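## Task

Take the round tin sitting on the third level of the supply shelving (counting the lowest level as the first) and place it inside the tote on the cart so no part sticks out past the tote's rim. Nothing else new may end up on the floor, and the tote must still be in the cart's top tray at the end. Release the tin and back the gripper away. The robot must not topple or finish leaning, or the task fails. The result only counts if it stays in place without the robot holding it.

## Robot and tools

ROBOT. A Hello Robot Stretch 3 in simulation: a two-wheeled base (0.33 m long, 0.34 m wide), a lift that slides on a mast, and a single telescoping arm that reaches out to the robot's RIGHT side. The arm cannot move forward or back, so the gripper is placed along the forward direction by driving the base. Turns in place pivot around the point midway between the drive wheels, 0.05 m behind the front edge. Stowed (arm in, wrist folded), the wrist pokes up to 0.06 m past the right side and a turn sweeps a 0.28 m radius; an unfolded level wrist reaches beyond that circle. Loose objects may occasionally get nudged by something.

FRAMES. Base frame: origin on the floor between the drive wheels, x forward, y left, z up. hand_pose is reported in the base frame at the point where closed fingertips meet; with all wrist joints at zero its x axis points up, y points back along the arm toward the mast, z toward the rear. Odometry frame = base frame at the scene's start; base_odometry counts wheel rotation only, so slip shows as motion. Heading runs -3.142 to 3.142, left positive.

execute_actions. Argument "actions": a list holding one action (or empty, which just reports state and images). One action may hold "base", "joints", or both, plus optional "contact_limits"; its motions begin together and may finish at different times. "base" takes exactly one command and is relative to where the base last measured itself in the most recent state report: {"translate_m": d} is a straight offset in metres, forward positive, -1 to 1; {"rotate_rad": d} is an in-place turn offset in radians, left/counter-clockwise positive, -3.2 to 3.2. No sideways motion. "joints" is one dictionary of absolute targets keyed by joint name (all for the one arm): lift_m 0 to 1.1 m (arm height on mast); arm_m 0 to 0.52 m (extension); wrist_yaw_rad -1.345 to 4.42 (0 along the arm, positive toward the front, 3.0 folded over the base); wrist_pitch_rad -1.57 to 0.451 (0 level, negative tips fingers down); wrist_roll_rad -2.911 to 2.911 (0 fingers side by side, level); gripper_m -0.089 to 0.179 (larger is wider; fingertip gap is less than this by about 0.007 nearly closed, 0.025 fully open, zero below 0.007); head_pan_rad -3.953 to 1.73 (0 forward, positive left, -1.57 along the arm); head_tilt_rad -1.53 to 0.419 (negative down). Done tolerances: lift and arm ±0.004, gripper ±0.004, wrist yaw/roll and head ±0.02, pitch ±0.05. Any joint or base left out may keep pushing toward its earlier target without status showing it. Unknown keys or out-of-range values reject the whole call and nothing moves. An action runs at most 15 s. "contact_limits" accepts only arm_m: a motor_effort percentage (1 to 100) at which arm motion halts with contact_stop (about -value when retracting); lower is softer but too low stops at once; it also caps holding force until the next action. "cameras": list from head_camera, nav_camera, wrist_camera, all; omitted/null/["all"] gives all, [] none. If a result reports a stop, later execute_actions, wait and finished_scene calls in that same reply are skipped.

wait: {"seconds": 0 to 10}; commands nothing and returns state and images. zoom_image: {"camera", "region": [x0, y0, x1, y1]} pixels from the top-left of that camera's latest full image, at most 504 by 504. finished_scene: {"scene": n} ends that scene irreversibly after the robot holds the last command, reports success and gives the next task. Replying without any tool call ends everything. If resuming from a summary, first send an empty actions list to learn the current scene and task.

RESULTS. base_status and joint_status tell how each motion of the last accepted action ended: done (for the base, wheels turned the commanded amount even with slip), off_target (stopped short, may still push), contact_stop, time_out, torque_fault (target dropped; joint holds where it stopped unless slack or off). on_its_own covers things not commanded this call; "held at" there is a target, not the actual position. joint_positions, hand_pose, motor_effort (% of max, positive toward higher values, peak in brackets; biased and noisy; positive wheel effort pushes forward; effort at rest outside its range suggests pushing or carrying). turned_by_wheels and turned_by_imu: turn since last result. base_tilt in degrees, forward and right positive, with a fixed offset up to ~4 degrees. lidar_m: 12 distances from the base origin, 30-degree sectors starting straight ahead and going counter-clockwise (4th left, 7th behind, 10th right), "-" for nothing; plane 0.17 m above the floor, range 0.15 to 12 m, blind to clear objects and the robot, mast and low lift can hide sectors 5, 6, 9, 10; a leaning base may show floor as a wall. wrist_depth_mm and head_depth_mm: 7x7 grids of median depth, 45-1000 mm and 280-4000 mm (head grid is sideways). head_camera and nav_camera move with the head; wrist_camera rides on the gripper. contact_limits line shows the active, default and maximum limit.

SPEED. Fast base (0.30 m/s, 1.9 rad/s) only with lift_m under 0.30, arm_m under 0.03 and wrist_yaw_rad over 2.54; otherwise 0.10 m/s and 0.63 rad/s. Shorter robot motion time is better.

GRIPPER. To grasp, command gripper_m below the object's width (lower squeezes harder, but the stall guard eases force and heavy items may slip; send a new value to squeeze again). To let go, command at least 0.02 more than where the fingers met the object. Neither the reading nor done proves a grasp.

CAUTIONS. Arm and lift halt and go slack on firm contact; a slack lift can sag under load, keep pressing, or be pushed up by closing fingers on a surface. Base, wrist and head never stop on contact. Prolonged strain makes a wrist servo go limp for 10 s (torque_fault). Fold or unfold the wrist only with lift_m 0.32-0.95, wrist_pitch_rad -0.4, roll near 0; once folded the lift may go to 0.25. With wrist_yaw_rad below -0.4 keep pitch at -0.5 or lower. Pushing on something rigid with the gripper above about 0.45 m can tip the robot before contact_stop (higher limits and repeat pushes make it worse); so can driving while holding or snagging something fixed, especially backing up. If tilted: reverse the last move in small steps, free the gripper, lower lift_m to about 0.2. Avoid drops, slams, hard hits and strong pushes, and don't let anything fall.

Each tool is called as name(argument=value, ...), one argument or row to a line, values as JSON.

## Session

execute_actions(
  actions=[],
)

Scene clock: 0.00 s.
base_odometry: x=+0.000 y=+0.000 heading=+0.000 (m, m, rad; odometry frame)
turned_by_wheels: +0.000 (rad since the last result)
turned_by_imu: +0.000 (rad since the last result)
base_tilt: forward=-0.7 right=+2.5 (deg)
lidar_m: 2.06 2.25 2.07 2.08 1.32 1.21 1.63 2.00 1.91 2.05 2.36 1.83
head_depth_mm: 1910 2060 2020 2029 1974 2010 1981 / 1909 2100 2104 2096 2055 2068 2037 / 1888 2192 2170 2162 2141 2137 2120 / 1884 2270 2241 2225 2196 2188 2202 / 1874 2350 2309 2289 2298 2251 2214 / 1915 2419 2386 2403 2337 2014 1982 / 1903 2487 2509 2452 2459 2083 2044
base_status: not commanded
joint_positions: lift_m=+0.592 arm_m=-0.002 wrist_yaw_rad=+3.046 wrist_pitch_rad=-0.535 wrist_roll_rad=+0.008 gripper_m=+0.037 head_pan_rad=+0.006 head_tilt_rad=-0.002
joint_status: not commanded
motor_effort: left_wheel=+0 right_wheel=+0 lift_m=+19 arm_m=+0 wrist_yaw_rad=-1 wrist_pitch_rad=+4 wrist_roll_rad=+0 gripper_m=+0 head_pan_rad=+0 head_tilt_rad=+2 (%)
hand_pose: x=-0.0014 y=+0.0643 z=+0.5791 quat_wxyz=(+0.220, +0.692, +0.153, +0.670) (m; base frame)
wrist_depth_mm: - - - - - - - / - - - - - - - / - - - - - - - / - - - - - - - / 884 920 - 915 957 934 930 / 769 779 - 762 796 806 809 / 681 678 654 689 684 697 711
pictures: head_camera (sideways: a quarter turn clockwise sets it upright), nav_camera (sideways: a quarter turn counterclockwise sets it upright), wrist_camera
Images, in order (width x height): head_camera 896x504, nav_camera 672x504, wrist_camera 644x364.

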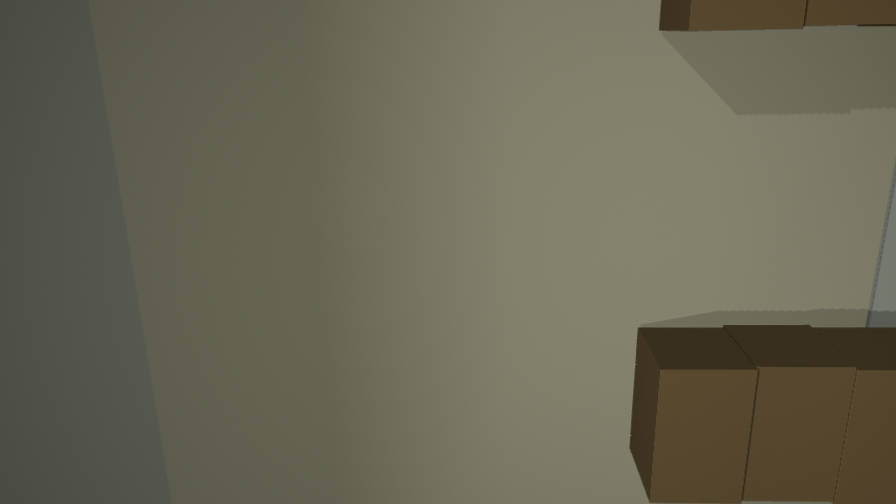

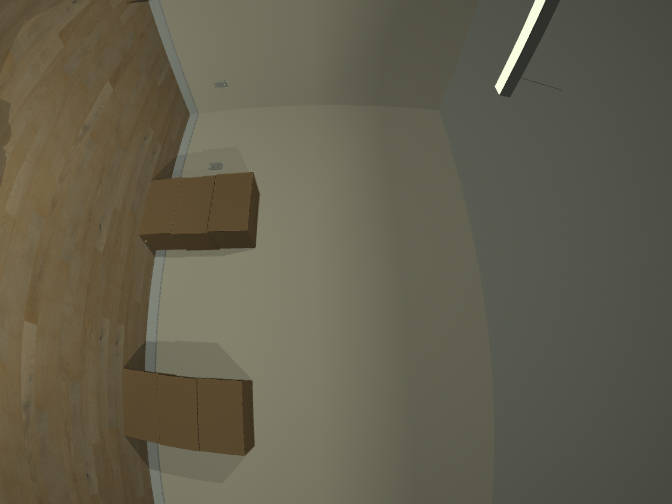

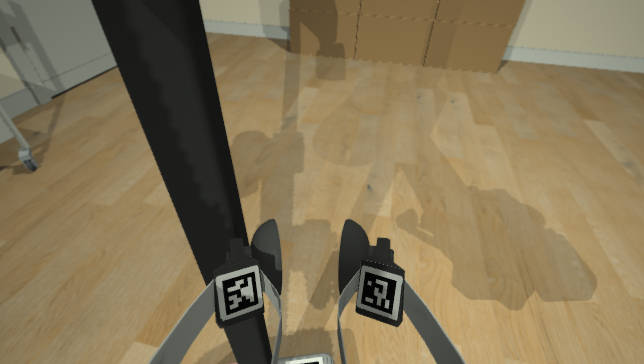

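Similar layout; shelf normal about -1.87.

execute_actions(
  actions=[
    {"base":{"rotate_rad":-1.87},"joints":{"lift_m":0.28,"head_tilt_rad":-0.3}},
  ],
  cameras=["nav_camera"],
)

execute_actions(
  actions=[
    {"base":{"translate_m":0.8}},
  ],
)

Scene clock: 9.60 s.
base_odometry: x=+0.000 y=+0.000 heading=-1.870 (m, m, rad; odometry frame)
turned_by_wheels: -1.870 (rad since the last result)
turned_by_imu: -1.870 (rad since the last result)
base_tilt: forward=-0.7 right=+2.4 (deg)
lidar_m: 1.90 2.11 1.87 1.83 2.25 2.12 2.07 2.17 1.23 1.21 1.71 2.42
head_depth_mm: 2124 2219 2359 2418 2621 2196 1693 / 2139 2240 2358 2454 2572 2186 1675 / 2152 2221 2325 2410 2582 2170 1688 / 2135 2165 2310 2420 2541 2133 1684 / 2003 2146 2297 2404 2270 2129 1671 / 2031 2167 2305 2405 2269 2126 1687 / 2022 2193 2317 2394 2363 2129 1708
base_status: done
joint_positions: lift_m=+0.281 arm_m=-0.002 wrist_yaw_rad=+3.046 wrist_pitch_rad=-0.535 wrist_roll_rad=+0.008 gripper_m=+0.037 head_pan_rad=+0.006 head_tilt_rad=-0.297
joint_status: all done
motor_effort: left_wheel=+2(11) right_wheel=-5(12) lift_m=+7(17) arm_m=+0(0) wrist_yaw_rad=+1(1) wrist_pitch_rad=+4(4) wrist_roll_rad=+0(0) gripper_m=+0(0) head_pan_rad=+0(1) head_tilt_rad=-2(29) (%)
hand_pose: x=-0.0014 y=+0.0642 z=+0.2681 quat_wxyz=(+0.220, +0.692, +0.153, +0.670) (m; base frame)
wrist_depth_mm: - - - - - - - / 965 956 - - - - - / 737 755 752 765 766 787 805 / 595 600 622 610 623 628 636 / 495 512 - 541 522 516 537 / 440 - - - 451 443 453 / - - - - 388 391 388
pictures: nav_camera (sideways: a quarter turn counterclockwise sets it upright)
Images, in order (width x height): nav_camera 672x504.

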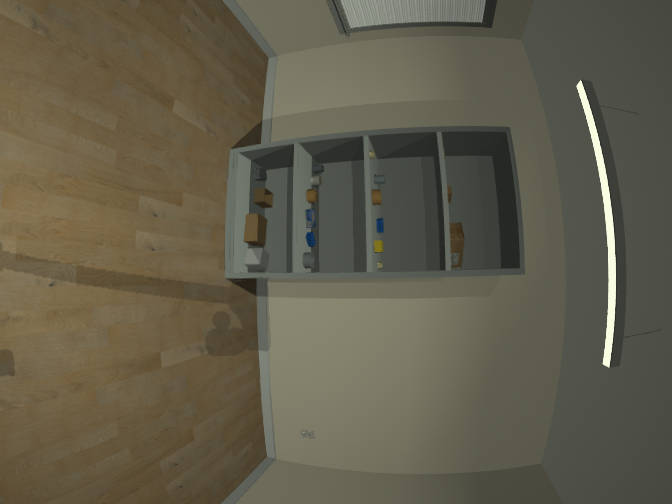

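Scene clock: 14.03 s.
base_odometry: x=-0.236 y=-0.765 heading=-1.870 (m, m, rad; odometry frame)
turned_by_wheels: +0.000 (rad since the last result)
turned_by_imu: +0.003 (rad since the last result)
base_tilt: forward=-0.8 right=+2.2 (deg)
lidar_m: 1.11 1.32 2.15 1.84 1.88 2.67 2.86 1.68 1.57 1.66 1.75 1.62
head_depth_mm: 1396 1468 1512 1589 1675 1762 1698 / 1396 1456 1518 1605 1684 1773 1689 / 1401 1467 1521 1604 1679 1745 1698 / 1373 1231 1488 1377 1645 1350 1519 / 1370 1181 1489 1392 1646 1328 1480 / 1366 1116 1502 1376 1615 1339 1476 / 1364 1402 1506 1410 1627 1335 1539
base_status: done
joint_positions: lift_m=+0.281 arm_m=-0.002 wrist_yaw_rad=+3.046 wrist_pitch_rad=-0.535 wrist_roll_rad=+0.008 gripper_m=+0.037 head_pan_rad=+0.006 head_tilt_rad=-0.297
joint_status: not commanded
motor_effort: left_wheel=+2(12) right_wheel=-4(9) lift_m=+6(6) arm_m=+1(0) wrist_yaw_rad=+0(0) wrist_pitch_rad=+4(4) wrist_roll_rad=+0(0) gripper_m=+0(0) head_pan_rad=+0(0) head_tilt_rad=-1(2) (%)
hand_pose: x=-0.0014 y=+0.0642 z=+0.2681 quat_wxyz=(+0.220, +0.692, +0.153, +0.670) (m; base frame)
wrist_depth_mm: - - - - - - - / 978 989 - - - - - / 730 752 749 774 774 797 797 / 594 598 609 604 634 624 630 / 493 506 - 537 518 527 527 / 447 - - - 448 448 449 / - - - - 389 390 398
pictures: head_camera (sideways: a quarter turn clockwise sets it upright), nav_camera (sideways: a quarter turn counterclockwise sets it upright), wrist_camera
Images, in order (width x height): head_camera 896x504, nav_camera 672x504, wrist_camera 644x364.

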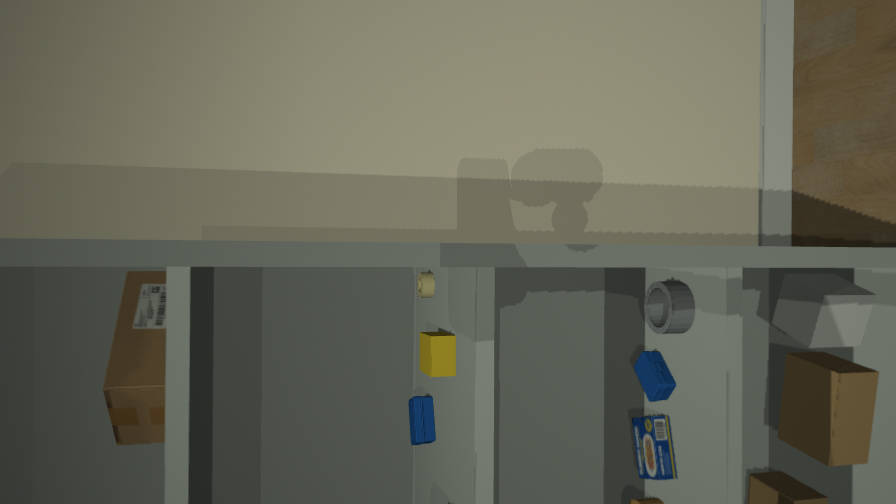

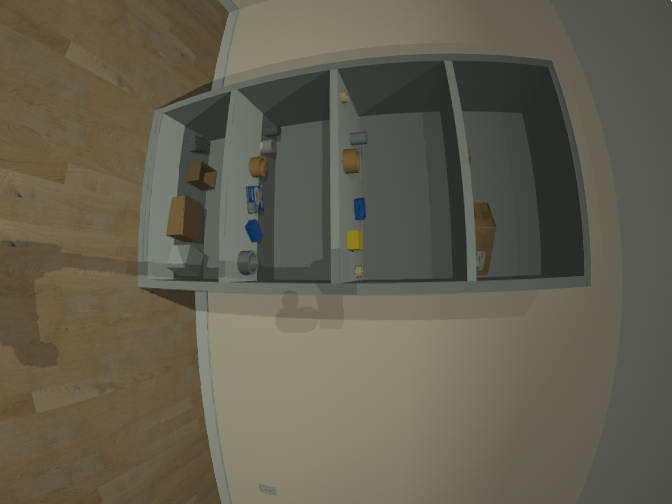

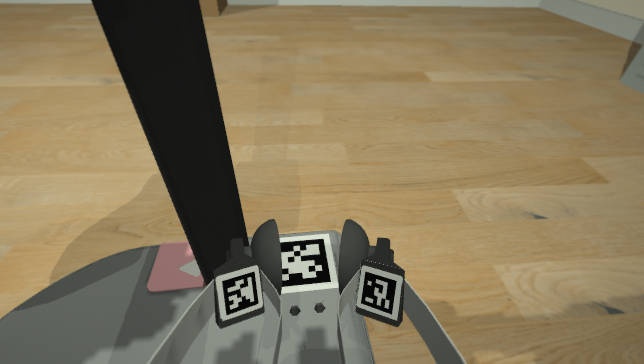

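execute_actions(
  actions=[
    {"base":{"rotate_rad":0.927}},
  ],
  cameras=[],
)

execute_actions(
  actions=[
    {"base":{"translate_m":1.0}},
  ],
  cameras=[],
)

execute_actions(
  actions=[
    {"base":{"rotate_rad":0.644},"joints":{"lift_m":0.9,"wrist_pitch_rad":-0.4,"head_pan_rad":-1.57,"head_tilt_rad":-0.5}},
  ],
  cameras=["head_camera"],
)

execute_actions(
  actions=[
    {"joints":{"wrist_yaw_rad":0,"gripper_m":0.14}},
  ],
  cameras=[],
)

execute_actions(
  actions=[
    {"joints":{"lift_m":1.02}},
  ],
)

Scene clock: 25.13 s.
base_odometry: x=-0.236 y=-0.765 heading=-0.943 (m, m, rad; odometry frame)
turned_by_wheels: +0.927 (rad since the last result)
turned_by_imu: +0.925 (rad since the last result)
base_tilt: forward=-0.8 right=+2.4 (deg)
lidar_m: 2.11 2.05 1.84 2.49 2.88 1.87 1.57 1.66 1.70 1.68 1.11 1.26
head_depth_mm: 1224 1273 1319 1377 1500 1552 1587 / 1888 1980 2038 2128 2170 2087 1574 / 2127 2208 2277 2412 2455 2240 1688 / 2291 2425 2504 2639 2693 2207 1686 / 2166 2235 2398 2453 2589 2198 1679 / 2037 2108 2178 2314 2403 2165 1695 / 1927 2001 2055 2131 2244 2186 1683
base_status: done
joint_positions: lift_m=+0.281 arm_m=-0.002 wrist_yaw_rad=+3.046 wrist_pitch_rad=-0.535 wrist_roll_rad=+0.008 gripper_m=+0.037 head_pan_rad=+0.006 head_tilt_rad=-0.297
joint_status: not commanded
motor_effort: left_wheel=-3(10) right_wheel=+3(13) lift_m=+6(6) arm_m=+0(1) wrist_yaw_rad=-1(0) wrist_pitch_rad=+4(4) wrist_roll_rad=+0(0) gripper_m=+0(0) head_pan_rad=+0(1) head_tilt_rad=-1(1) (%)
hand_pose: x=-0.0014 y=+0.0642 z=+0.2681 quat_wxyz=(+0.220, +0.692, +0.153, +0.670) (m; base frame)
wrist_depth_mm: - - - - - - - / 979 948 - - - - - / 740 749 775 774 758 777 790 / 606 612 607 608 627 636 632 / 498 504 - 538 521 523 530 / 443 - - - 453 443 450 / - - - - 395 397 396
pictures: none
No camera images: the call's "cameras" was empty. Leave "cameras" out to get every camera's image.

Scene clock: 30.23 s.
base_odometry: x=+0.352 y=-1.574 heading=-0.943 (m, m, rad; odometry frame)
turned_by_wheels: +0.000 (rad since the last result)
turned_by_imu: +0.003 (rad since the last result)
base_tilt: forward=-0.8 right=+2.3 (deg)
lidar_m: 1.34 1.27 1.29 1.35 3.43 3.49 2.57 2.49 0.97 0.80 0.54 1.05
head_depth_mm: 1114 1147 1175 1221 1268 1302 1355 / 1229 1272 1307 1354 1408 1459 1498 / 1366 1431 1479 1533 1585 1667 1621 / 1389 1432 1507 1587 1652 1772 1673 / 1291 1335 1400 1468 1535 1633 1631 / 1210 1257 1303 1365 1433 1493 1544 / 1135 1185 1224 1282 1324 1391 1444
base_status: done
joint_positions: lift_m=+0.281 arm_m=-0.002 wrist_yaw_rad=+3.046 wrist_pitch_rad=-0.535 wrist_roll_rad=+0.008 gripper_m=+0.037 head_pan_rad=+0.006 head_tilt_rad=-0.297
joint_status: not commanded
motor_effort: left_wheel=-3(10) right_wheel=+4(12) lift_m=+6(6) arm_m=+0(0) wrist_yaw_rad=-1(0) wrist_pitch_rad=+4(4) wrist_roll_rad=+0(0) gripper_m=+0(0) head_pan_rad=+0(1) head_tilt_rad=-1(2) (%)
hand_pose: x=-0.0014 y=+0.0642 z=+0.2681 quat_wxyz=(+0.220, +0.692, +0.153, +0.670) (m; base frame)
wrist_depth_mm: - - - - - - 929 / 969 945 - - - - 941 / 737 754 767 765 782 776 786 / 586 603 619 626 617 631 640 / 492 509 - 547 529 517 532 / 449 - - - 449 442 445 / - - - - 395 391 394
pictures: none
No camera images: the call's "cameras" was empty. Leave "cameras" out to get every camera's image.

Scene clock: 36.70 s.
base_odometry: x=+0.352 y=-1.574 heading=-0.299 (m, m, rad; odometry frame)
turned_by_wheels: +0.644 (rad since the last result)
turned_by_imu: +0.642 (rad since the last result)
base_tilt: forward=-0.9 right=+2.3 (deg)
lidar_m: 1.27 1.34 1.45 3.42 2.77 2.55 2.50 0.96 0.80 0.54 1.09 1.30
head_depth_mm: 837 898 959 721 1153 980 876 / 835 899 957 716 1150 1012 852 / 838 904 967 716 1146 1009 834 / 823 882 945 677 1143 976 810 / 442 481 522 569 1173 1308 1330 / 868 942 1010 1105 1209 1350 1396 / 871 943 1012 1106 1210 1352 1393
base_status: done
joint_positions: lift_m=+0.899 arm_m=-0.002 wrist_yaw_rad=+3.046 wrist_pitch_rad=-0.421 wrist_roll_rad=+0.008 gripper_m=+0.037 head_pan_rad=-1.563 head_tilt_rad=-0.494
joint_status: all done
motor_effort: left_wheel=-3(12) right_wheel=+3(11) lift_m=+29(29) arm_m=+0(0) wrist_yaw_rad=-2(2) wrist_pitch_rad=+7(7) wrist_roll_rad=+0(0) gripper_m=+1(0) head_pan_rad=-4(54) head_tilt_rad=-3(26) (%)
hand_pose: x=+0.0001 y=+0.0800 z=+0.9113 quat_wxyz=(+0.181, +0.700, +0.114, +0.681) (m; base frame)
wrist_depth_mm: - - - - - - - / - - - - - - - / - - - - - - - / - - - - - - - / - - - - - - - / - - - - - - - / - - - - - - -
pictures: head_camera (sideways: a quarter turn clockwise sets it upright)
Images, in order (width x height): head_camera 896x504.

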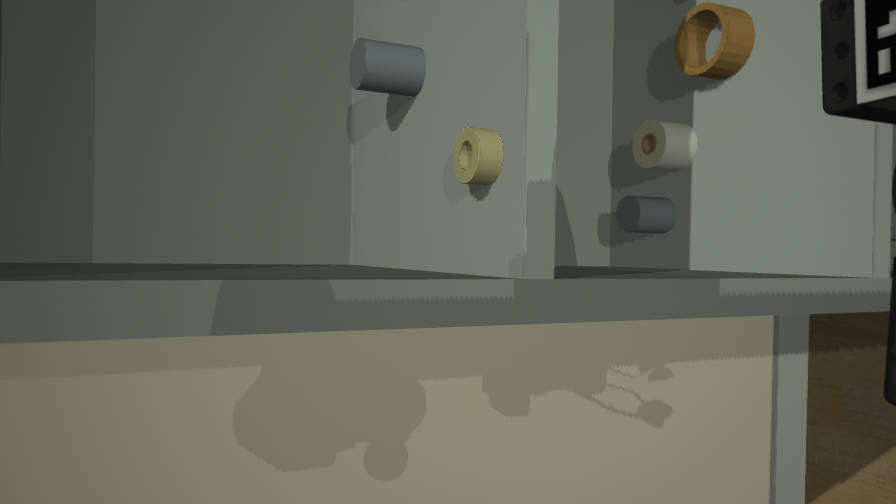

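Scene clock: 39.23 s.
base_odometry: x=+0.352 y=-1.574 heading=-0.299 (m, m, rad; odometry frame)
turned_by_wheels: +0.000 (rad since the last result)
turned_by_imu: +0.000 (rad since the last result)
base_tilt: forward=-0.8 right=+2.4 (deg)
lidar_m: 1.27 1.33 1.45 3.42 2.77 2.56 2.49 0.96 0.80 0.54 1.08 1.30
head_depth_mm: 838 894 962 717 1156 978 876 / 839 901 965 718 1148 1008 842 / 838 905 958 715 1156 1011 - / 819 884 946 679 1146 1000 - / 441 479 522 569 1177 1292 1314 / 873 933 1012 1103 1207 1339 1375 / 870 940 1017 1105 1204 1337 1407
base_status: not commanded
joint_positions: lift_m=+0.899 arm_m=-0.002 wrist_yaw_rad=+0.002 wrist_pitch_rad=-0.421 wrist_roll_rad=+0.008 gripper_m=+0.140 head_pan_rad=-1.563 head_tilt_rad=-0.494
joint_status: all done
motor_effort: left_wheel=-3(3) right_wheel=+2(3) lift_m=+29(29) arm_m=+0(1) wrist_yaw_rad=-3(3) wrist_pitch_rad=+7(7) wrist_roll_rad=+0(0) gripper_m=+0(80) head_pan_rad=-4(5) head_tilt_rad=-4(3) (%)
hand_pose: x=-0.0211 y=-0.3671 z=+0.9113 quat_wxyz=(+0.689, +0.148, -0.694, -0.148) (m; base frame)
wrist_depth_mm: 716 700 671 290 283 320 312 / 781 750 731 410 723 728 719 / 847 863 827 788 789 789 785 / 972 975 911 813 860 893 844 / - - - 689 719 686 732 / - - - 559 587 619 606 / - - - 536 557 832 527
pictures: none
No camera images: the call's "cameras" was empty. Leave "cameras" out to get every camera's image.

Scene clock: 41.17 s.
base_odometry: x=+0.352 y=-1.574 heading=-0.299 (m, m, rad; odometry frame)
turned_by_wheels: +0.000 (rad since the last result)
turned_by_imu: +0.000 (rad since the last result)
base_tilt: forward=-0.7 right=+2.4 (deg)
lidar_m: 1.27 1.34 1.45 3.43 2.77 2.55 2.49 0.96 0.80 0.54 1.08 1.30
head_depth_mm: 834 897 956 765 - - - / 835 896 964 719 - - - / 835 900 961 713 - - - / 820 880 939 676 - - - / 442 481 520 570 1160 1294 1321 / 870 928 1011 1102 1202 1368 1403 / 875 935 1015 1105 1213 1347 1396
base_status: not commanded
joint_positions: lift_m=+1.019 arm_m=-0.002 wrist_yaw_rad=+0.002 wrist_pitch_rad=-0.420 wrist_roll_rad=+0.008 gripper_m=+0.140 head_pan_rad=-1.563 head_tilt_rad=-0.494
joint_status: all done
motor_effort: left_wheel=-3(3) right_wheel=+3(3) lift_m=+29(28) arm_m=-1(0) wrist_yaw_rad=-3(3) wrist_pitch_rad=+7(7) wrist_roll_rad=+0(0) gripper_m=+0(1) head_pan_rad=-4(4) head_tilt_rad=-3(4) (%)
hand_pose: x=-0.0212 y=-0.3671 z=+1.0314 quat_wxyz=(+0.689, +0.148, -0.694, -0.148) (m; base frame)
wrist_depth_mm: 703 714 689 651 661 651 650 / 779 781 741 528 496 611 540 / 881 861 830 359 364 395 370 / 929 946 930 357 344 345 338 / - - - 831 866 906 828 / - - - 716 723 729 727 / - - - 611 618 620 649
pictures: head_camera (sideways: a quarter turn clockwise sets it upright), nav_camera (sideways: a quarter turn counterclockwise sets it upright), wrist_camera
Images, in order (width x height): head_camera 896x504, nav_camera 672x504, wrist_camera 644x364.

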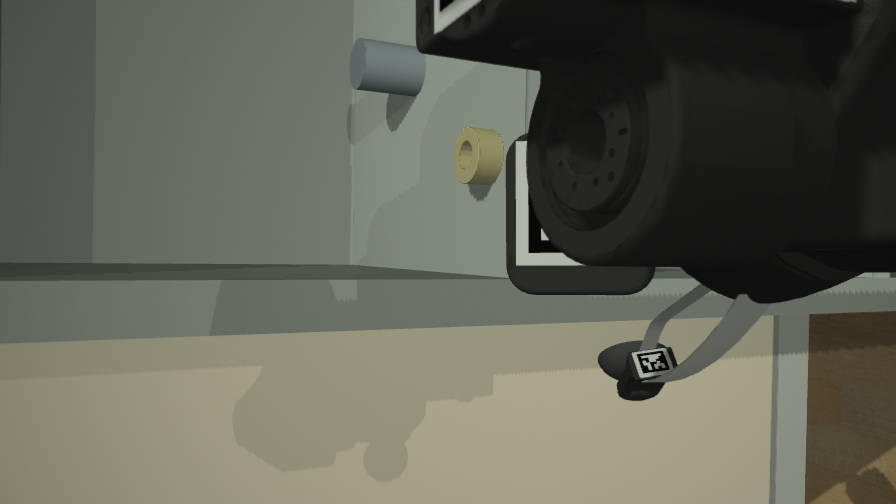

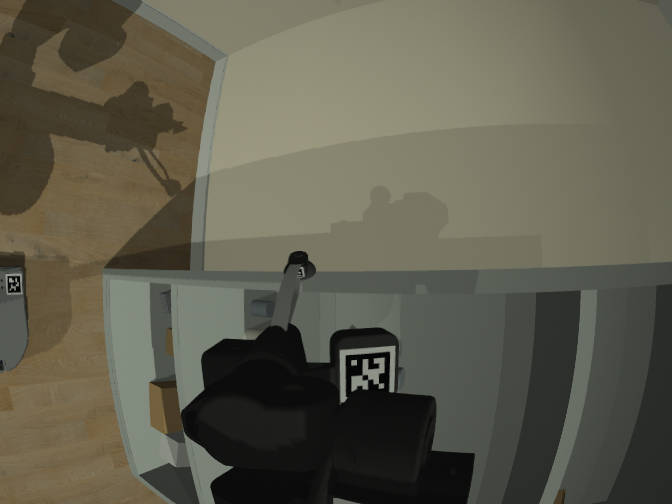

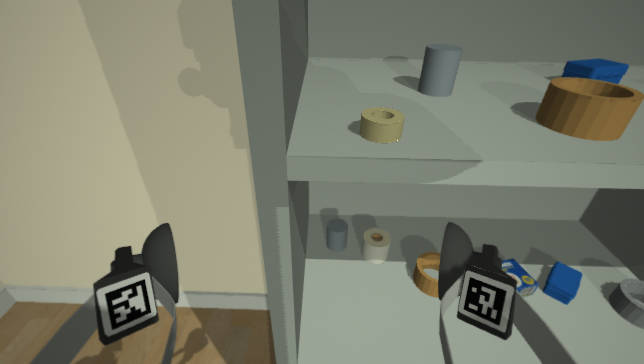

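execute_actions(
  actions=[
    {"base":{"translate_m":-0.21},"joints":{"arm_m":0.08,"gripper_m":0.11,"lift_m":1.03}},
  ],
  cameras=["wrist_camera"],
)

execute_actions(
  actions=[
    {"joints":{"arm_m":0.27}},
  ],
  cameras=["wrist_camera"],
)

Scene clock: 49.27 s.
base_odometry: x=+0.151 y=-1.512 heading=-0.299 (m, m, rad; odometry frame)
turned_by_wheels: +0.000 (rad since the last result)
turned_by_imu: -0.001 (rad since the last result)
base_tilt: forward=-0.8 right=+2.3 (deg)
lidar_m: 1.48 1.52 1.76 3.42 2.50 2.34 2.29 0.80 0.71 0.79 0.58 1.51
head_depth_mm: 826 887 - - - - 835 / 831 892 934 - - 921 831 / 831 889 953 - - - 827 / 826 892 952 - - 949 826 / 825 894 949 712 1152 1007 826 / 834 893 945 712 953 968 825 / 730 738 747 672 671 766 782
base_status: done
joint_positions: lift_m=+1.029 arm_m=+0.080 wrist_yaw_rad=+0.001 wrist_pitch_rad=-0.420 wrist_roll_rad=+0.008 gripper_m=+0.110 head_pan_rad=-1.563 head_tilt_rad=-0.494
joint_status: all done
motor_effort: left_wheel=-2(9) right_wheel=+3(4) lift_m=+29(29) arm_m=+4(9) wrist_yaw_rad=-2(2) wrist_pitch_rad=+7(7) wrist_roll_rad=+0(0) gripper_m=+0(82) head_pan_rad=-4(4) head_tilt_rad=-4(3) (%)
hand_pose: x=-0.0213 y=-0.4487 z=+1.0414 quat_wxyz=(+0.689, +0.148, -0.694, -0.148) (m; base frame)
wrist_depth_mm: 283 401 568 592 585 579 577 / 283 405 596 561 605 582 600 / 285 372 403 403 349 393 411 / 278 284 292 304 300 301 315 / 271 266 267 267 267 269 270 / 323 362 733 723 738 770 663 / - 457 639 638 630 622 597
pictures: wrist_camera
Images, in order (width x height): wrist_camera 644x364.

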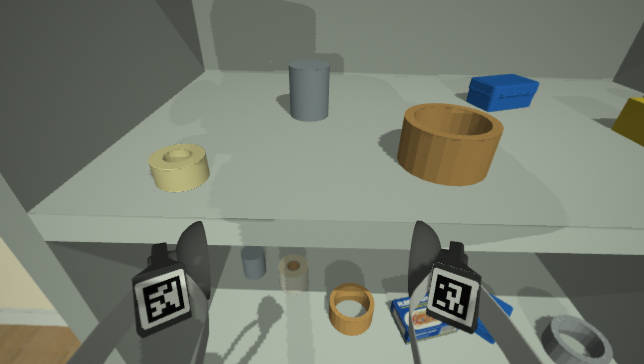

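Scene clock: 51.90 s.
base_odometry: x=+0.151 y=-1.512 heading=-0.299 (m, m, rad; odometry frame)
turned_by_wheels: +0.000 (rad since the last result)
turned_by_imu: +0.000 (rad since the last result)
base_tilt: forward=-0.7 right=+2.4 (deg)
lidar_m: 1.48 1.51 1.76 3.41 2.50 2.34 2.28 0.80 0.71 0.79 0.58 1.51
head_depth_mm: 829 877 - 650 1147 1009 831 / 828 881 - 616 1154 954 830 / 830 880 - 648 1152 977 832 / 831 890 - 616 1147 1003 828 / 828 895 951 677 1144 1006 828 / 832 892 942 706 959 980 827 / 734 738 748 671 671 767 780
base_status: not commanded
joint_positions: lift_m=+1.029 arm_m=+0.270 wrist_yaw_rad=+0.001 wrist_pitch_rad=-0.420 wrist_roll_rad=+0.008 gripper_m=+0.110 head_pan_rad=-1.563 head_tilt_rad=-0.494
joint_status: all done
motor_effort: left_wheel=-3(3) right_wheel=+3(4) lift_m=+29(29) arm_m=+4(11) wrist_yaw_rad=-1(1) wrist_pitch_rad=+7(7) wrist_roll_rad=+0(0) gripper_m=+0(0) head_pan_rad=-4(4) head_tilt_rad=-3(3) (%)
hand_pose: x=-0.0214 y=-0.6387 z=+1.0414 quat_wxyz=(+0.689, +0.147, -0.694, -0.148) (m; base frame)
wrist_depth_mm: 273 392 413 416 418 410 407 / 277 391 453 451 450 445 452 / 279 365 396 253 414 420 322 / 270 295 301 270 304 310 311 / 238 239 244 243 256 199 191 / 198 202 200 202 202 155 190 / 149 165 171 174 174 163 131
pictures: wrist_camera
Images, in order (width x height): wrist_camera 644x364.

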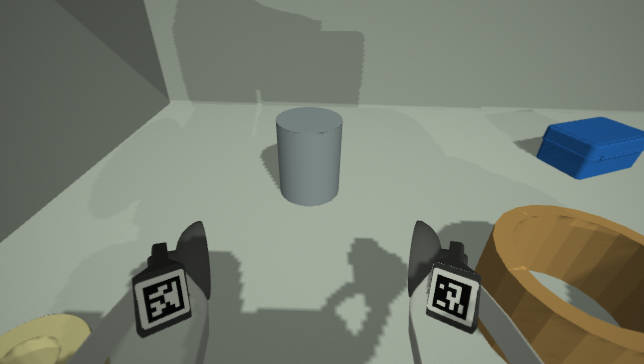

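execute_actions(
  actions=[
    {"joints":{"arm_m":0.385,"lift_m":1.018}},
  ],
  cameras=["wrist_camera"],
)

execute_actions(
  actions=[
    {"joints":{"gripper_m":0.01}},
  ],
  cameras=[],
)

execute_actions(
  actions=[
    {"joints":{"lift_m":1.05,"head_pan_rad":-3.9,"head_tilt_rad":-0.3}},
  ],
)

Scene clock: 60.37 s.
base_odometry: x=+0.151 y=-1.512 heading=-0.299 (m, m, rad; odometry frame)
turned_by_wheels: +0.000 (rad since the last result)
turned_by_imu: +0.000 (rad since the last result)
base_tilt: forward=-0.8 right=+2.4 (deg)
lidar_m: 1.48 1.51 1.76 3.43 2.50 2.34 2.29 0.80 0.71 0.79 0.58 1.51
head_depth_mm: 827 885 - 648 1150 1016 827 / 825 876 973 628 1150 956 834 / 829 880 - 714 1146 981 829 / 828 890 - 675 1156 1001 828 / 829 891 952 711 1148 1003 827 / 829 892 941 708 956 972 823 / 733 738 744 669 670 768 780
base_status: not commanded
joint_positions: lift_m=+1.019 arm_m=+0.385 wrist_yaw_rad=+0.001 wrist_pitch_rad=-0.420 wrist_roll_rad=+0.008 gripper_m=+0.110 head_pan_rad=-1.563 head_tilt_rad=-0.494
joint_status: all done
motor_effort: left_wheel=-3(3) right_wheel=+3(4) lift_m=+6(25) arm_m=+4(5) wrist_yaw_rad=-1(2) wrist_pitch_rad=+7(7) wrist_roll_rad=+0(0) gripper_m=+0(0) head_pan_rad=-4(5) head_tilt_rad=-4(3) (%)
hand_pose: x=-0.0214 y=-0.7537 z=+1.0309 quat_wxyz=(+0.689, +0.147, -0.694, -0.148) (m; base frame)
wrist_depth_mm: 266 312 312 309 312 308 304 / 269 335 337 339 339 339 335 / 271 349 364 359 357 362 368 / 258 278 279 158 286 290 294 / 221 223 225 138 237 232 232 / 185 189 181 159 190 191 193 / 160 157 161 162 162 163 163
pictures: wrist_camera
Images, in order (width x height): wrist_camera 644x364.

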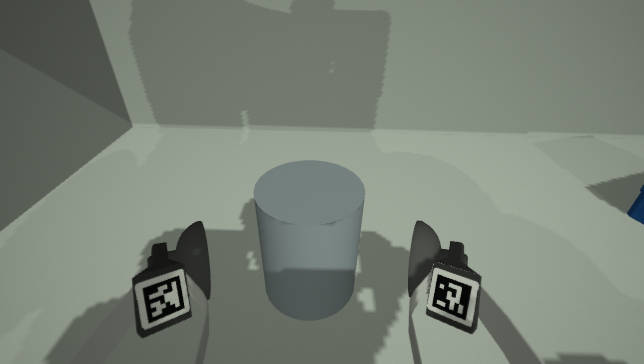

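Scene clock: 61.87 s.
base_odometry: x=+0.151 y=-1.512 heading=-0.299 (m, m, rad; odometry frame)
turned_by_wheels: +0.000 (rad since the last result)
turned_by_imu: +0.000 (rad since the last result)
base_tilt: forward=-0.8 right=+2.4 (deg)
lidar_m: 1.48 1.52 1.76 3.40 2.50 2.34 2.28 0.80 0.71 0.79 0.58 1.51
head_depth_mm: 825 884 - 648 1155 1014 834 / 830 879 968 627 1150 955 829 / 827 881 - 716 1143 977 830 / 827 891 - 677 1149 996 826 / 827 894 951 708 1142 1003 827 / 829 893 943 709 956 976 822 / 730 738 745 670 671 771 782
base_status: not commanded
joint_positions: lift_m=+1.019 arm_m=+0.385 wrist_yaw_rad=+0.001 wrist_pitch_rad=-0.420 wrist_roll_rad=+0.008 gripper_m=+0.011 head_pan_rad=-1.563 head_tilt_rad=-0.494
joint_status: all done
motor_effort: left_wheel=-3(3) right_wheel=+3(3) lift_m=+6(6) arm_m=+4(5) wrist_yaw_rad=+0(1) wrist_pitch_rad=+7(7) wrist_roll_rad=+0(0) gripper_m=-15(88) head_pan_rad=-4(5) head_tilt_rad=-4(4) (%)
hand_pose: x=-0.0214 y=-0.7537 z=+1.0309 quat_wxyz=(+0.689, +0.147, -0.694, -0.148) (m; base frame)
wrist_depth_mm: 270 313 311 310 307 308 308 / 269 336 338 339 341 337 335 / 266 347 361 359 356 361 367 / 259 280 280 156 288 287 292 / 221 223 224 139 229 229 231 / 186 186 - 158 197 191 192 / 159 160 160 162 160 164 164
pictures: none
No camera images: the call's "cameras" was empty. Leave "cameras" out to get every camera's image.

Scene clock: 63.53 s.
base_odometry: x=+0.151 y=-1.512 heading=-0.299 (m, m, rad; odometry frame)
turned_by_wheels: +0.000 (rad since the last result)
turned_by_imu: +0.000 (rad since the last result)
base_tilt: forward=-0.8 right=+2.3 (deg)
lidar_m: 1.47 1.51 1.77 3.43 2.50 2.34 2.29 0.80 0.71 0.79 0.58 1.52
head_depth_mm: - - - - - - - / - - - - - - - / 2987 3222 - - - - - / 2803 - - - - - - / 2606 - - - - - - / 2360 - - - - - - / 2218 - - - - - -
base_status: not commanded
joint_positions: lift_m=+1.049 arm_m=+0.385 wrist_yaw_rad=+0.001 wrist_pitch_rad=-0.420 wrist_roll_rad=+0.008 gripper_m=+0.011 head_pan_rad=-3.893 head_tilt_rad=-0.310
joint_status: all done
motor_effort: left_wheel=-3(3) right_wheel=+3(3) lift_m=+29(29) arm_m=+4(4) wrist_yaw_rad=-2(0) wrist_pitch_rad=+7(7) wrist_roll_rad=+0(0) gripper_m=-16(16) head_pan_rad=-5(53) head_tilt_rad=+6(27) (%)
hand_pose: x=-0.0214 y=-0.7537 z=+1.0614 quat_wxyz=(+0.689, +0.147, -0.694, -0.148) (m; base frame)
wrist_depth_mm: 267 313 311 311 309 309 307 / 269 335 340 336 339 338 337 / 269 361 378 374 374 367 371 / 272 328 334 156 345 345 351 / 255 265 266 139 272 273 266 / 222 222 - 157 235 229 229 / 189 190 190 192 192 195 197
pictures: head_camera (sideways: a quarter turn clockwise sets it upright), nav_camera (sideways: a quarter turn counterclockwise sets it upright), wrist_camera
Images, in order (width x height): head_camera 896x504, nav_camera 672x504, wrist_camera 644x364.

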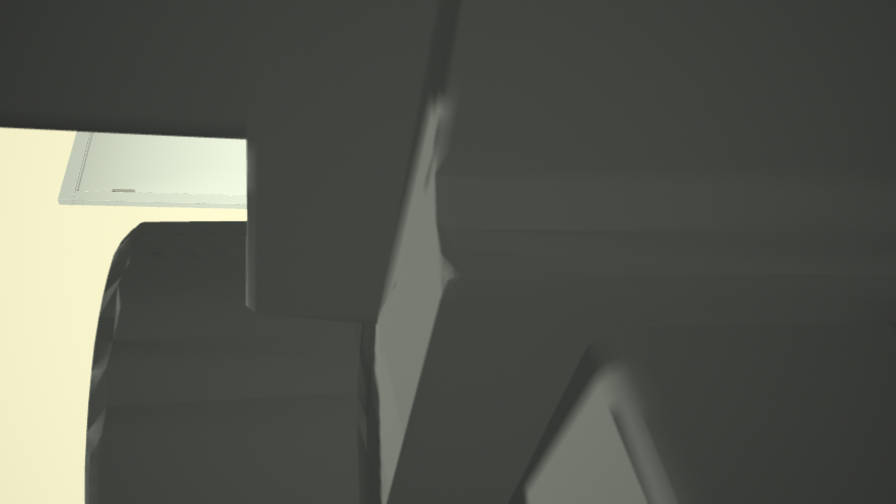

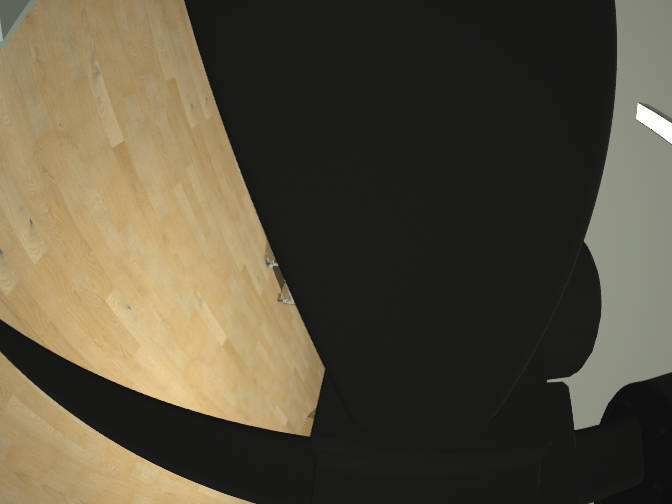

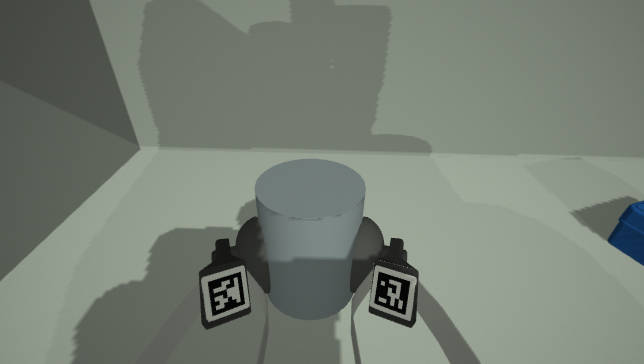

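execute_actions(
  actions=[
    {"joints":{"arm_m":0,"head_pan_rad":-2.4,"head_tilt_rad":-0.6}},
  ],
  cameras=[],
)

execute_actions(
  actions=[
    {"base":{"rotate_rad":-0.995},"joints":{"wrist_yaw_rad":2.7,"lift_m":0.285}},
  ],
  cameras=[],
)

execute_actions(
  actions=[
    {"base":{"translate_m":-1.0}},
  ],
  cameras=[],
)

execute_actions(
  actions=[
    {"base":{"translate_m":-1.0}},
  ],
)

Scene clock: 78.70 s.
base_odometry: x=+0.151 y=-1.512 heading=-0.299 (m, m, rad; odometry frame)
turned_by_wheels: +0.000 (rad since the last result)
turned_by_imu: +0.000 (rad since the last result)
base_tilt: forward=-0.8 right=+2.3 (deg)
lidar_m: 1.48 1.52 1.76 3.43 2.50 2.34 2.28 0.80 0.71 0.79 0.58 1.51
head_depth_mm: 1839 2058 - - - - 1330 / 1599 1756 - - - 1476 1318 / 1420 1566 - - - 1526 1318 / 687 - - - - 1248 1280 / 736 - - - 1055 1296 1240 / 812 - - - - - 1200 / 899 973 - - - - -
base_status: not commanded
joint_positions: lift_m=+1.049 arm_m=+0.000 wrist_yaw_rad=+0.001 wrist_pitch_rad=-0.420 wrist_roll_rad=+0.008 gripper_m=+0.011 head_pan_rad=-2.407 head_tilt_rad=-0.592
joint_status: all done
motor_effort: left_wheel=-3(3) right_wheel=+3(3) lift_m=+29(29) arm_m=-3(2) wrist_yaw_rad=-2(2) wrist_pitch_rad=+7(7) wrist_roll_rad=+0(0) gripper_m=-16(16) head_pan_rad=+4(56) head_tilt_rad=-4(36) (%)
hand_pose: x=-0.0214 y=-0.3694 z=+1.0614 quat_wxyz=(+0.689, +0.147, -0.694, -0.148) (m; base frame)
wrist_depth_mm: 288 415 662 655 657 674 642 / 291 411 630 691 678 689 635 / 308 394 446 457 392 470 424 / 887 349 348 157 347 347 350 / - 423 660 139 936 902 617 / - 505 - 158 767 782 647 / - - 637 652 664 674 625
pictures: none
No camera images: the call's "cameras" was empty. Leave "cameras" out to get every camera's image.

Scene clock: 86.50 s.
base_odometry: x=+0.151 y=-1.512 heading=-1.294 (m, m, rad; odometry frame)
turned_by_wheels: -0.995 (rad since the last result)
turned_by_imu: -0.996 (rad since the last result)
base_tilt: forward=-0.8 right=+2.3 (deg)
lidar_m: 0.58 1.50 1.48 1.52 2.35 3.44 2.42 2.31 2.29 0.80 0.71 0.69
head_depth_mm: 2249 2433 2718 2537 1949 1576 1323 / 2160 2357 2662 2524 1928 1568 1317 / 2111 2279 2558 2521 1925 1574 1326 / 2059 2253 2467 2504 1918 1559 1312 / 2011 2217 2435 2521 1940 1561 1312 / 1960 2126 2332 2457 1906 1549 1314 / 1910 2090 2297 2398 1941 1541 1310
base_status: done
joint_positions: lift_m=+0.286 arm_m=+0.000 wrist_yaw_rad=+2.698 wrist_pitch_rad=-0.420 wrist_roll_rad=+0.008 gripper_m=+0.011 head_pan_rad=-2.407 head_tilt_rad=-0.593
joint_status: all done
motor_effort: left_wheel=+3(8) right_wheel=-4(9) lift_m=+6(26) arm_m=-3(3) wrist_yaw_rad=+3(2) wrist_pitch_rad=+7(7) wrist_roll_rad=+0(0) gripper_m=-16(16) head_pan_rad=+4(4) head_tilt_rad=-5(5) (%)
hand_pose: x=+0.0749 y=+0.0571 z=+0.2979 quat_wxyz=(+0.296, +0.709, -0.009, +0.639) (m; base frame)
wrist_depth_mm: - - - - - - - / - - - - - - - / 950 969 - - - - - / 727 731 724 156 757 766 768 / 601 598 591 139 605 614 593 / - 491 - 158 523 510 511 / - - - 427 423 434 428
pictures: none
No camera images: the call's "cameras" was empty. Leave "cameras" out to get every camera's image.

Scene clock: 91.50 s.
base_odometry: x=-0.122 y=-0.550 heading=-1.294 (m, m, rad; odometry frame)
turned_by_wheels: +0.000 (rad since the last result)
turned_by_imu: -0.004 (rad since the last result)
base_tilt: forward=-0.9 right=+2.4 (deg)
lidar_m: 1.58 2.10 1.76 2.22 2.67 2.62 1.65 1.47 1.70 1.82 1.85 1.35
head_depth_mm: 1639 1814 1726 2008 1856 1571 1326 / 1600 1732 1842 1960 1867 1561 1322 / 1548 1710 1901 2054 1912 1569 1319 / 1523 1660 1814 2032 1918 1568 1315 / 1486 1604 1771 2001 1910 1563 1305 / 1442 1573 1739 1879 1910 1555 1315 / 1409 1531 1695 1864 1921 1560 1309
base_status: done
joint_positions: lift_m=+0.286 arm_m=+0.000 wrist_yaw_rad=+2.699 wrist_pitch_rad=-0.420 wrist_roll_rad=+0.008 gripper_m=+0.011 head_pan_rad=-2.407 head_tilt_rad=-0.593
joint_status: not commanded
motor_effort: left_wheel=+2(7) right_wheel=-4(14) lift_m=+6(6) arm_m=-3(3) wrist_yaw_rad=+1(2) wrist_pitch_rad=+7(7) wrist_roll_rad=+0(0) gripper_m=-16(16) head_pan_rad=+4(4) head_tilt_rad=-4(5) (%)
hand_pose: x=+0.0748 y=+0.0572 z=+0.2979 quat_wxyz=(+0.296, +0.709, -0.009, +0.640) (m; base frame)
wrist_depth_mm: - - - - - - - / - - - - - - - / 949 - 958 - - - - / 721 719 728 156 734 748 794 / 602 581 589 139 596 605 619 / - 487 - 158 522 502 504 / - - - 423 412 429 439
pictures: none
No camera images: the call's "cameras" was empty. Leave "cameras" out to get every camera's image.

Scene clock: 96.50 s.
base_odometry: x=-0.396 y=+0.412 heading=-1.294 (m, m, rad; odometry frame)
turned_by_wheels: +0.000 (rad since the last result)
turned_by_imu: -0.004 (rad since the last result)
base_tilt: forward=-0.8 right=+2.3 (deg)
lidar_m: 2.45 2.37 2.35 2.50 1.84 1.81 1.43 0.70 0.69 1.19 1.77 2.23
head_depth_mm: 1060 1167 1283 1449 1627 1564 1320 / 1038 1141 1261 1409 1594 1561 1308 / 1010 1109 1226 1313 1004 1144 1267 / 983 1074 1189 1119 952 1140 1259 / 958 1052 1149 1102 912 1140 1238 / 938 1019 1120 1092 884 1108 1204 / 917 989 1086 1157 957 1442 1278
base_status: done
joint_positions: lift_m=+0.286 arm_m=+0.000 wrist_yaw_rad=+2.699 wrist_pitch_rad=-0.420 wrist_roll_rad=+0.008 gripper_m=+0.011 head_pan_rad=-2.407 head_tilt_rad=-0.593
joint_status: not commanded
motor_effort: left_wheel=+2(8) right_wheel=-4(13) lift_m=+6(6) arm_m=-3(3) wrist_yaw_rad=+0(1) wrist_pitch_rad=+7(7) wrist_roll_rad=+0(0) gripper_m=-16(16) head_pan_rad=+4(4) head_tilt_rad=-4(5) (%)
hand_pose: x=+0.0748 y=+0.0572 z=+0.2979 quat_wxyz=(+0.296, +0.709, -0.009, +0.640) (m; base frame)
wrist_depth_mm: - - - - - - - / - - - - - - - / 968 947 - - - - - / 756 722 746 155 755 757 781 / 606 584 593 138 606 602 625 / - 490 - 158 519 504 508 / - - - 423 422 426 432
pictures: head_camera (sideways: a quarter turn clockwise sets it upright), nav_camera (sideways: a quarter turn counterclockwise sets it upright), wrist_camera
Images, in order (width x height): head_camera 896x504, nav_camera 672x504, wrist_camera 644x364.

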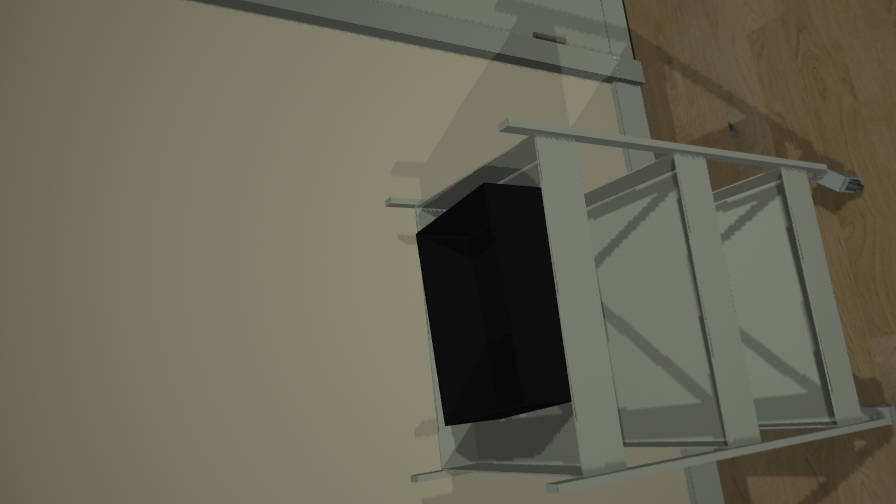

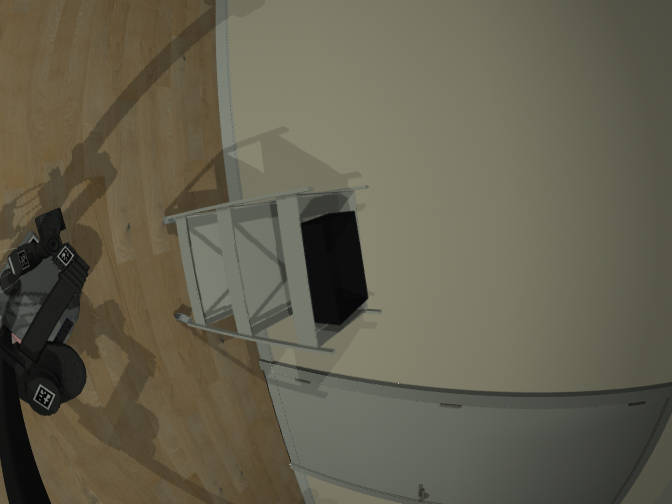

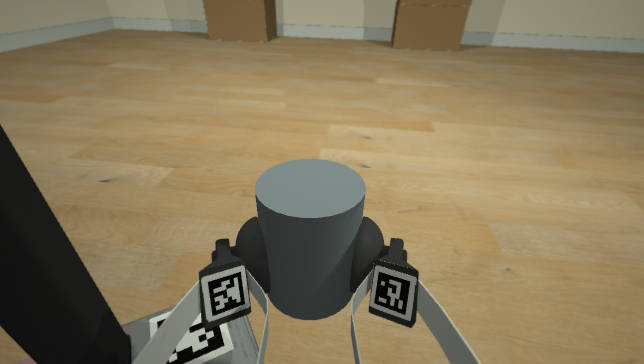

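execute_actions(
  actions=[
    {"base":{"translate_m":-0.17},"joints":{"lift_m":0.87,"head_pan_rad":-1.57,"head_tilt_rad":-0.8}},
  ],
  cameras=[],
)

execute_actions(
  actions=[
    {"base":{"rotate_rad":-0.576},"joints":{"wrist_yaw_rad":0,"arm_m":0.38}},
  ],
)

Scene clock: 108.37 s.
base_odometry: x=-0.442 y=+0.575 heading=-1.294 (m, m, rad; odometry frame)
turned_by_wheels: +0.000 (rad since the last result)
turned_by_imu: -0.001 (rad since the last result)
base_tilt: forward=-0.8 right=+2.5 (deg)
lidar_m: 2.59 2.47 2.47 2.58 1.70 1.67 1.30 0.60 0.59 0.63 1.61 2.39
head_depth_mm: 902 984 1073 932 1058 - 1148 / 946 1054 1177 891 1112 - 1165 / 997 1110 1254 1439 1566 - 1159 / 1054 1191 1346 1573 1596 - - / 1124 1279 1476 1731 1593 - 1176 / 1206 1385 1616 1809 1589 1383 1192 / 1292 1491 1782 1911 1591 1349 1185
base_status: done
joint_positions: lift_m=+0.869 arm_m=+0.000 wrist_yaw_rad=+2.699 wrist_pitch_rad=-0.420 wrist_roll_rad=+0.008 gripper_m=+0.011 head_pan_rad=-1.577 head_tilt_rad=-0.790
joint_status: all done
motor_effort: left_wheel=+2(11) right_wheel=-4(13) lift_m=+29(30) arm_m=-3(3) wrist_yaw_rad=+2(0) wrist_pitch_rad=+7(7) wrist_roll_rad=+0(0) gripper_m=-16(16) head_pan_rad=+4(56) head_tilt_rad=-6(27) (%)
hand_pose: x=+0.0747 y=+0.0572 z=+0.8814 quat_wxyz=(+0.296, +0.709, -0.009, +0.640) (m; base frame)
wrist_depth_mm: - - - - - - - / - - - - - - - / - - - - - - - / - - - 156 - - - / - - - 139 - - - / - - - 158 - - - / - - - - - - -
pictures: none
No camera images: the call's "cameras" was empty. Leave "cameras" out to get every camera's image.

Scene clock: 112.37 s.
base_odometry: x=-0.442 y=+0.575 heading=-1.870 (m, m, rad; odometry frame)
turned_by_wheels: -0.576 (rad since the last result)
turned_by_imu: -0.576 (rad since the last result)
base_tilt: forward=-0.8 right=+2.4 (deg)
lidar_m: 2.39 2.58 2.50 2.47 2.55 1.72 1.67 1.37 0.60 0.59 0.63 1.50
head_depth_mm: 891 1008 1118 - - 1346 1204 / 890 976 - 832 1070 1345 1200 / 888 964 993 850 1079 1245 1207 / 887 966 - 837 1076 1272 1193 / 883 995 1023 832 1086 1272 1195 / 887 998 1068 891 1086 1278 1191 / 883 996 1142 1272 1509 1352 1189
base_status: done
joint_positions: lift_m=+0.869 arm_m=+0.380 wrist_yaw_rad=+0.001 wrist_pitch_rad=-0.420 wrist_roll_rad=+0.008 gripper_m=+0.011 head_pan_rad=-1.577 head_tilt_rad=-0.790
joint_status: all done
motor_effort: left_wheel=+2(7) right_wheel=-4(9) lift_m=+29(29) arm_m=+4(3) wrist_yaw_rad=-1(2) wrist_pitch_rad=+7(7) wrist_roll_rad=+0(0) gripper_m=-16(15) head_pan_rad=+4(4) head_tilt_rad=-6(6) (%)
hand_pose: x=-0.0214 y=-0.7487 z=+0.8814 quat_wxyz=(+0.689, +0.147, -0.694, -0.148) (m; base frame)
wrist_depth_mm: 344 351 348 344 343 348 345 / 372 381 378 377 376 383 374 / 413 420 412 417 419 416 415 / 464 464 455 156 463 455 457 / 523 496 404 140 496 498 523 / 594 363 - 158 345 337 592 / 667 311 331 340 336 292 663
pictures: head_camera (sideways: a quarter turn clockwise sets it upright), nav_camera (sideways: a quarter turn counterclockwise sets it upright), wrist_camera
Images, in order (width x height): head_camera 896x504, nav_camera 672x504, wrist_camera 644x364.

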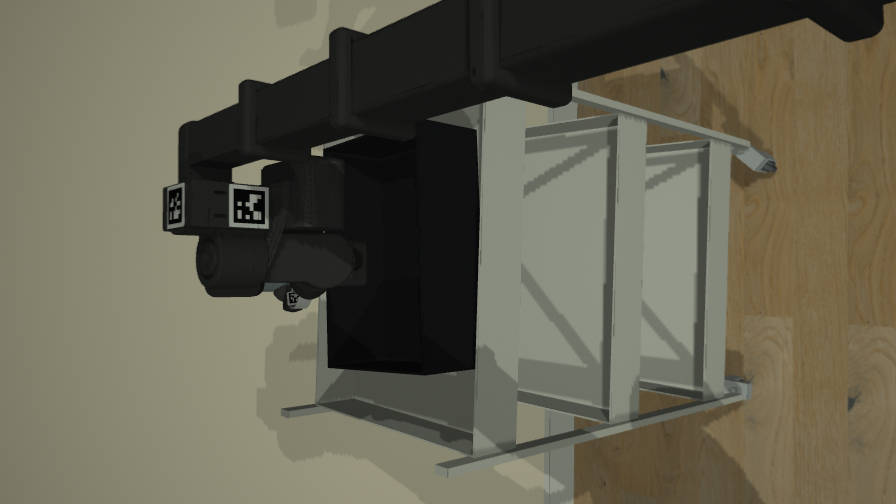

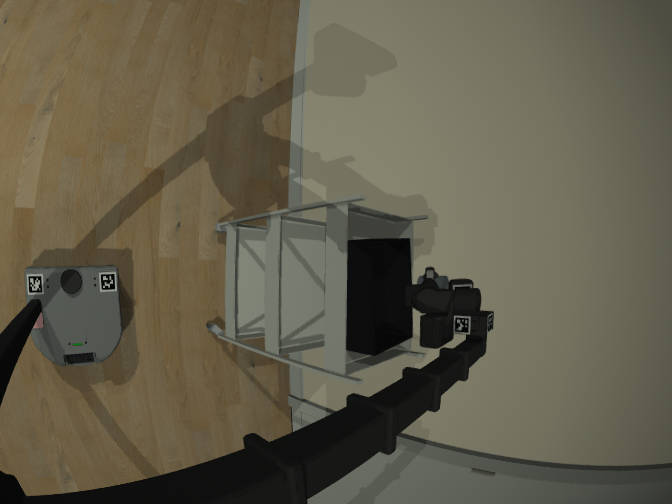

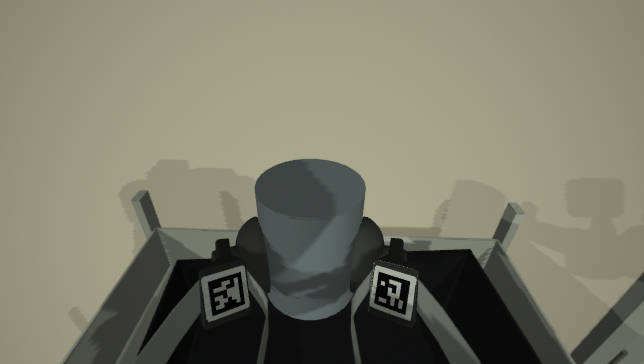

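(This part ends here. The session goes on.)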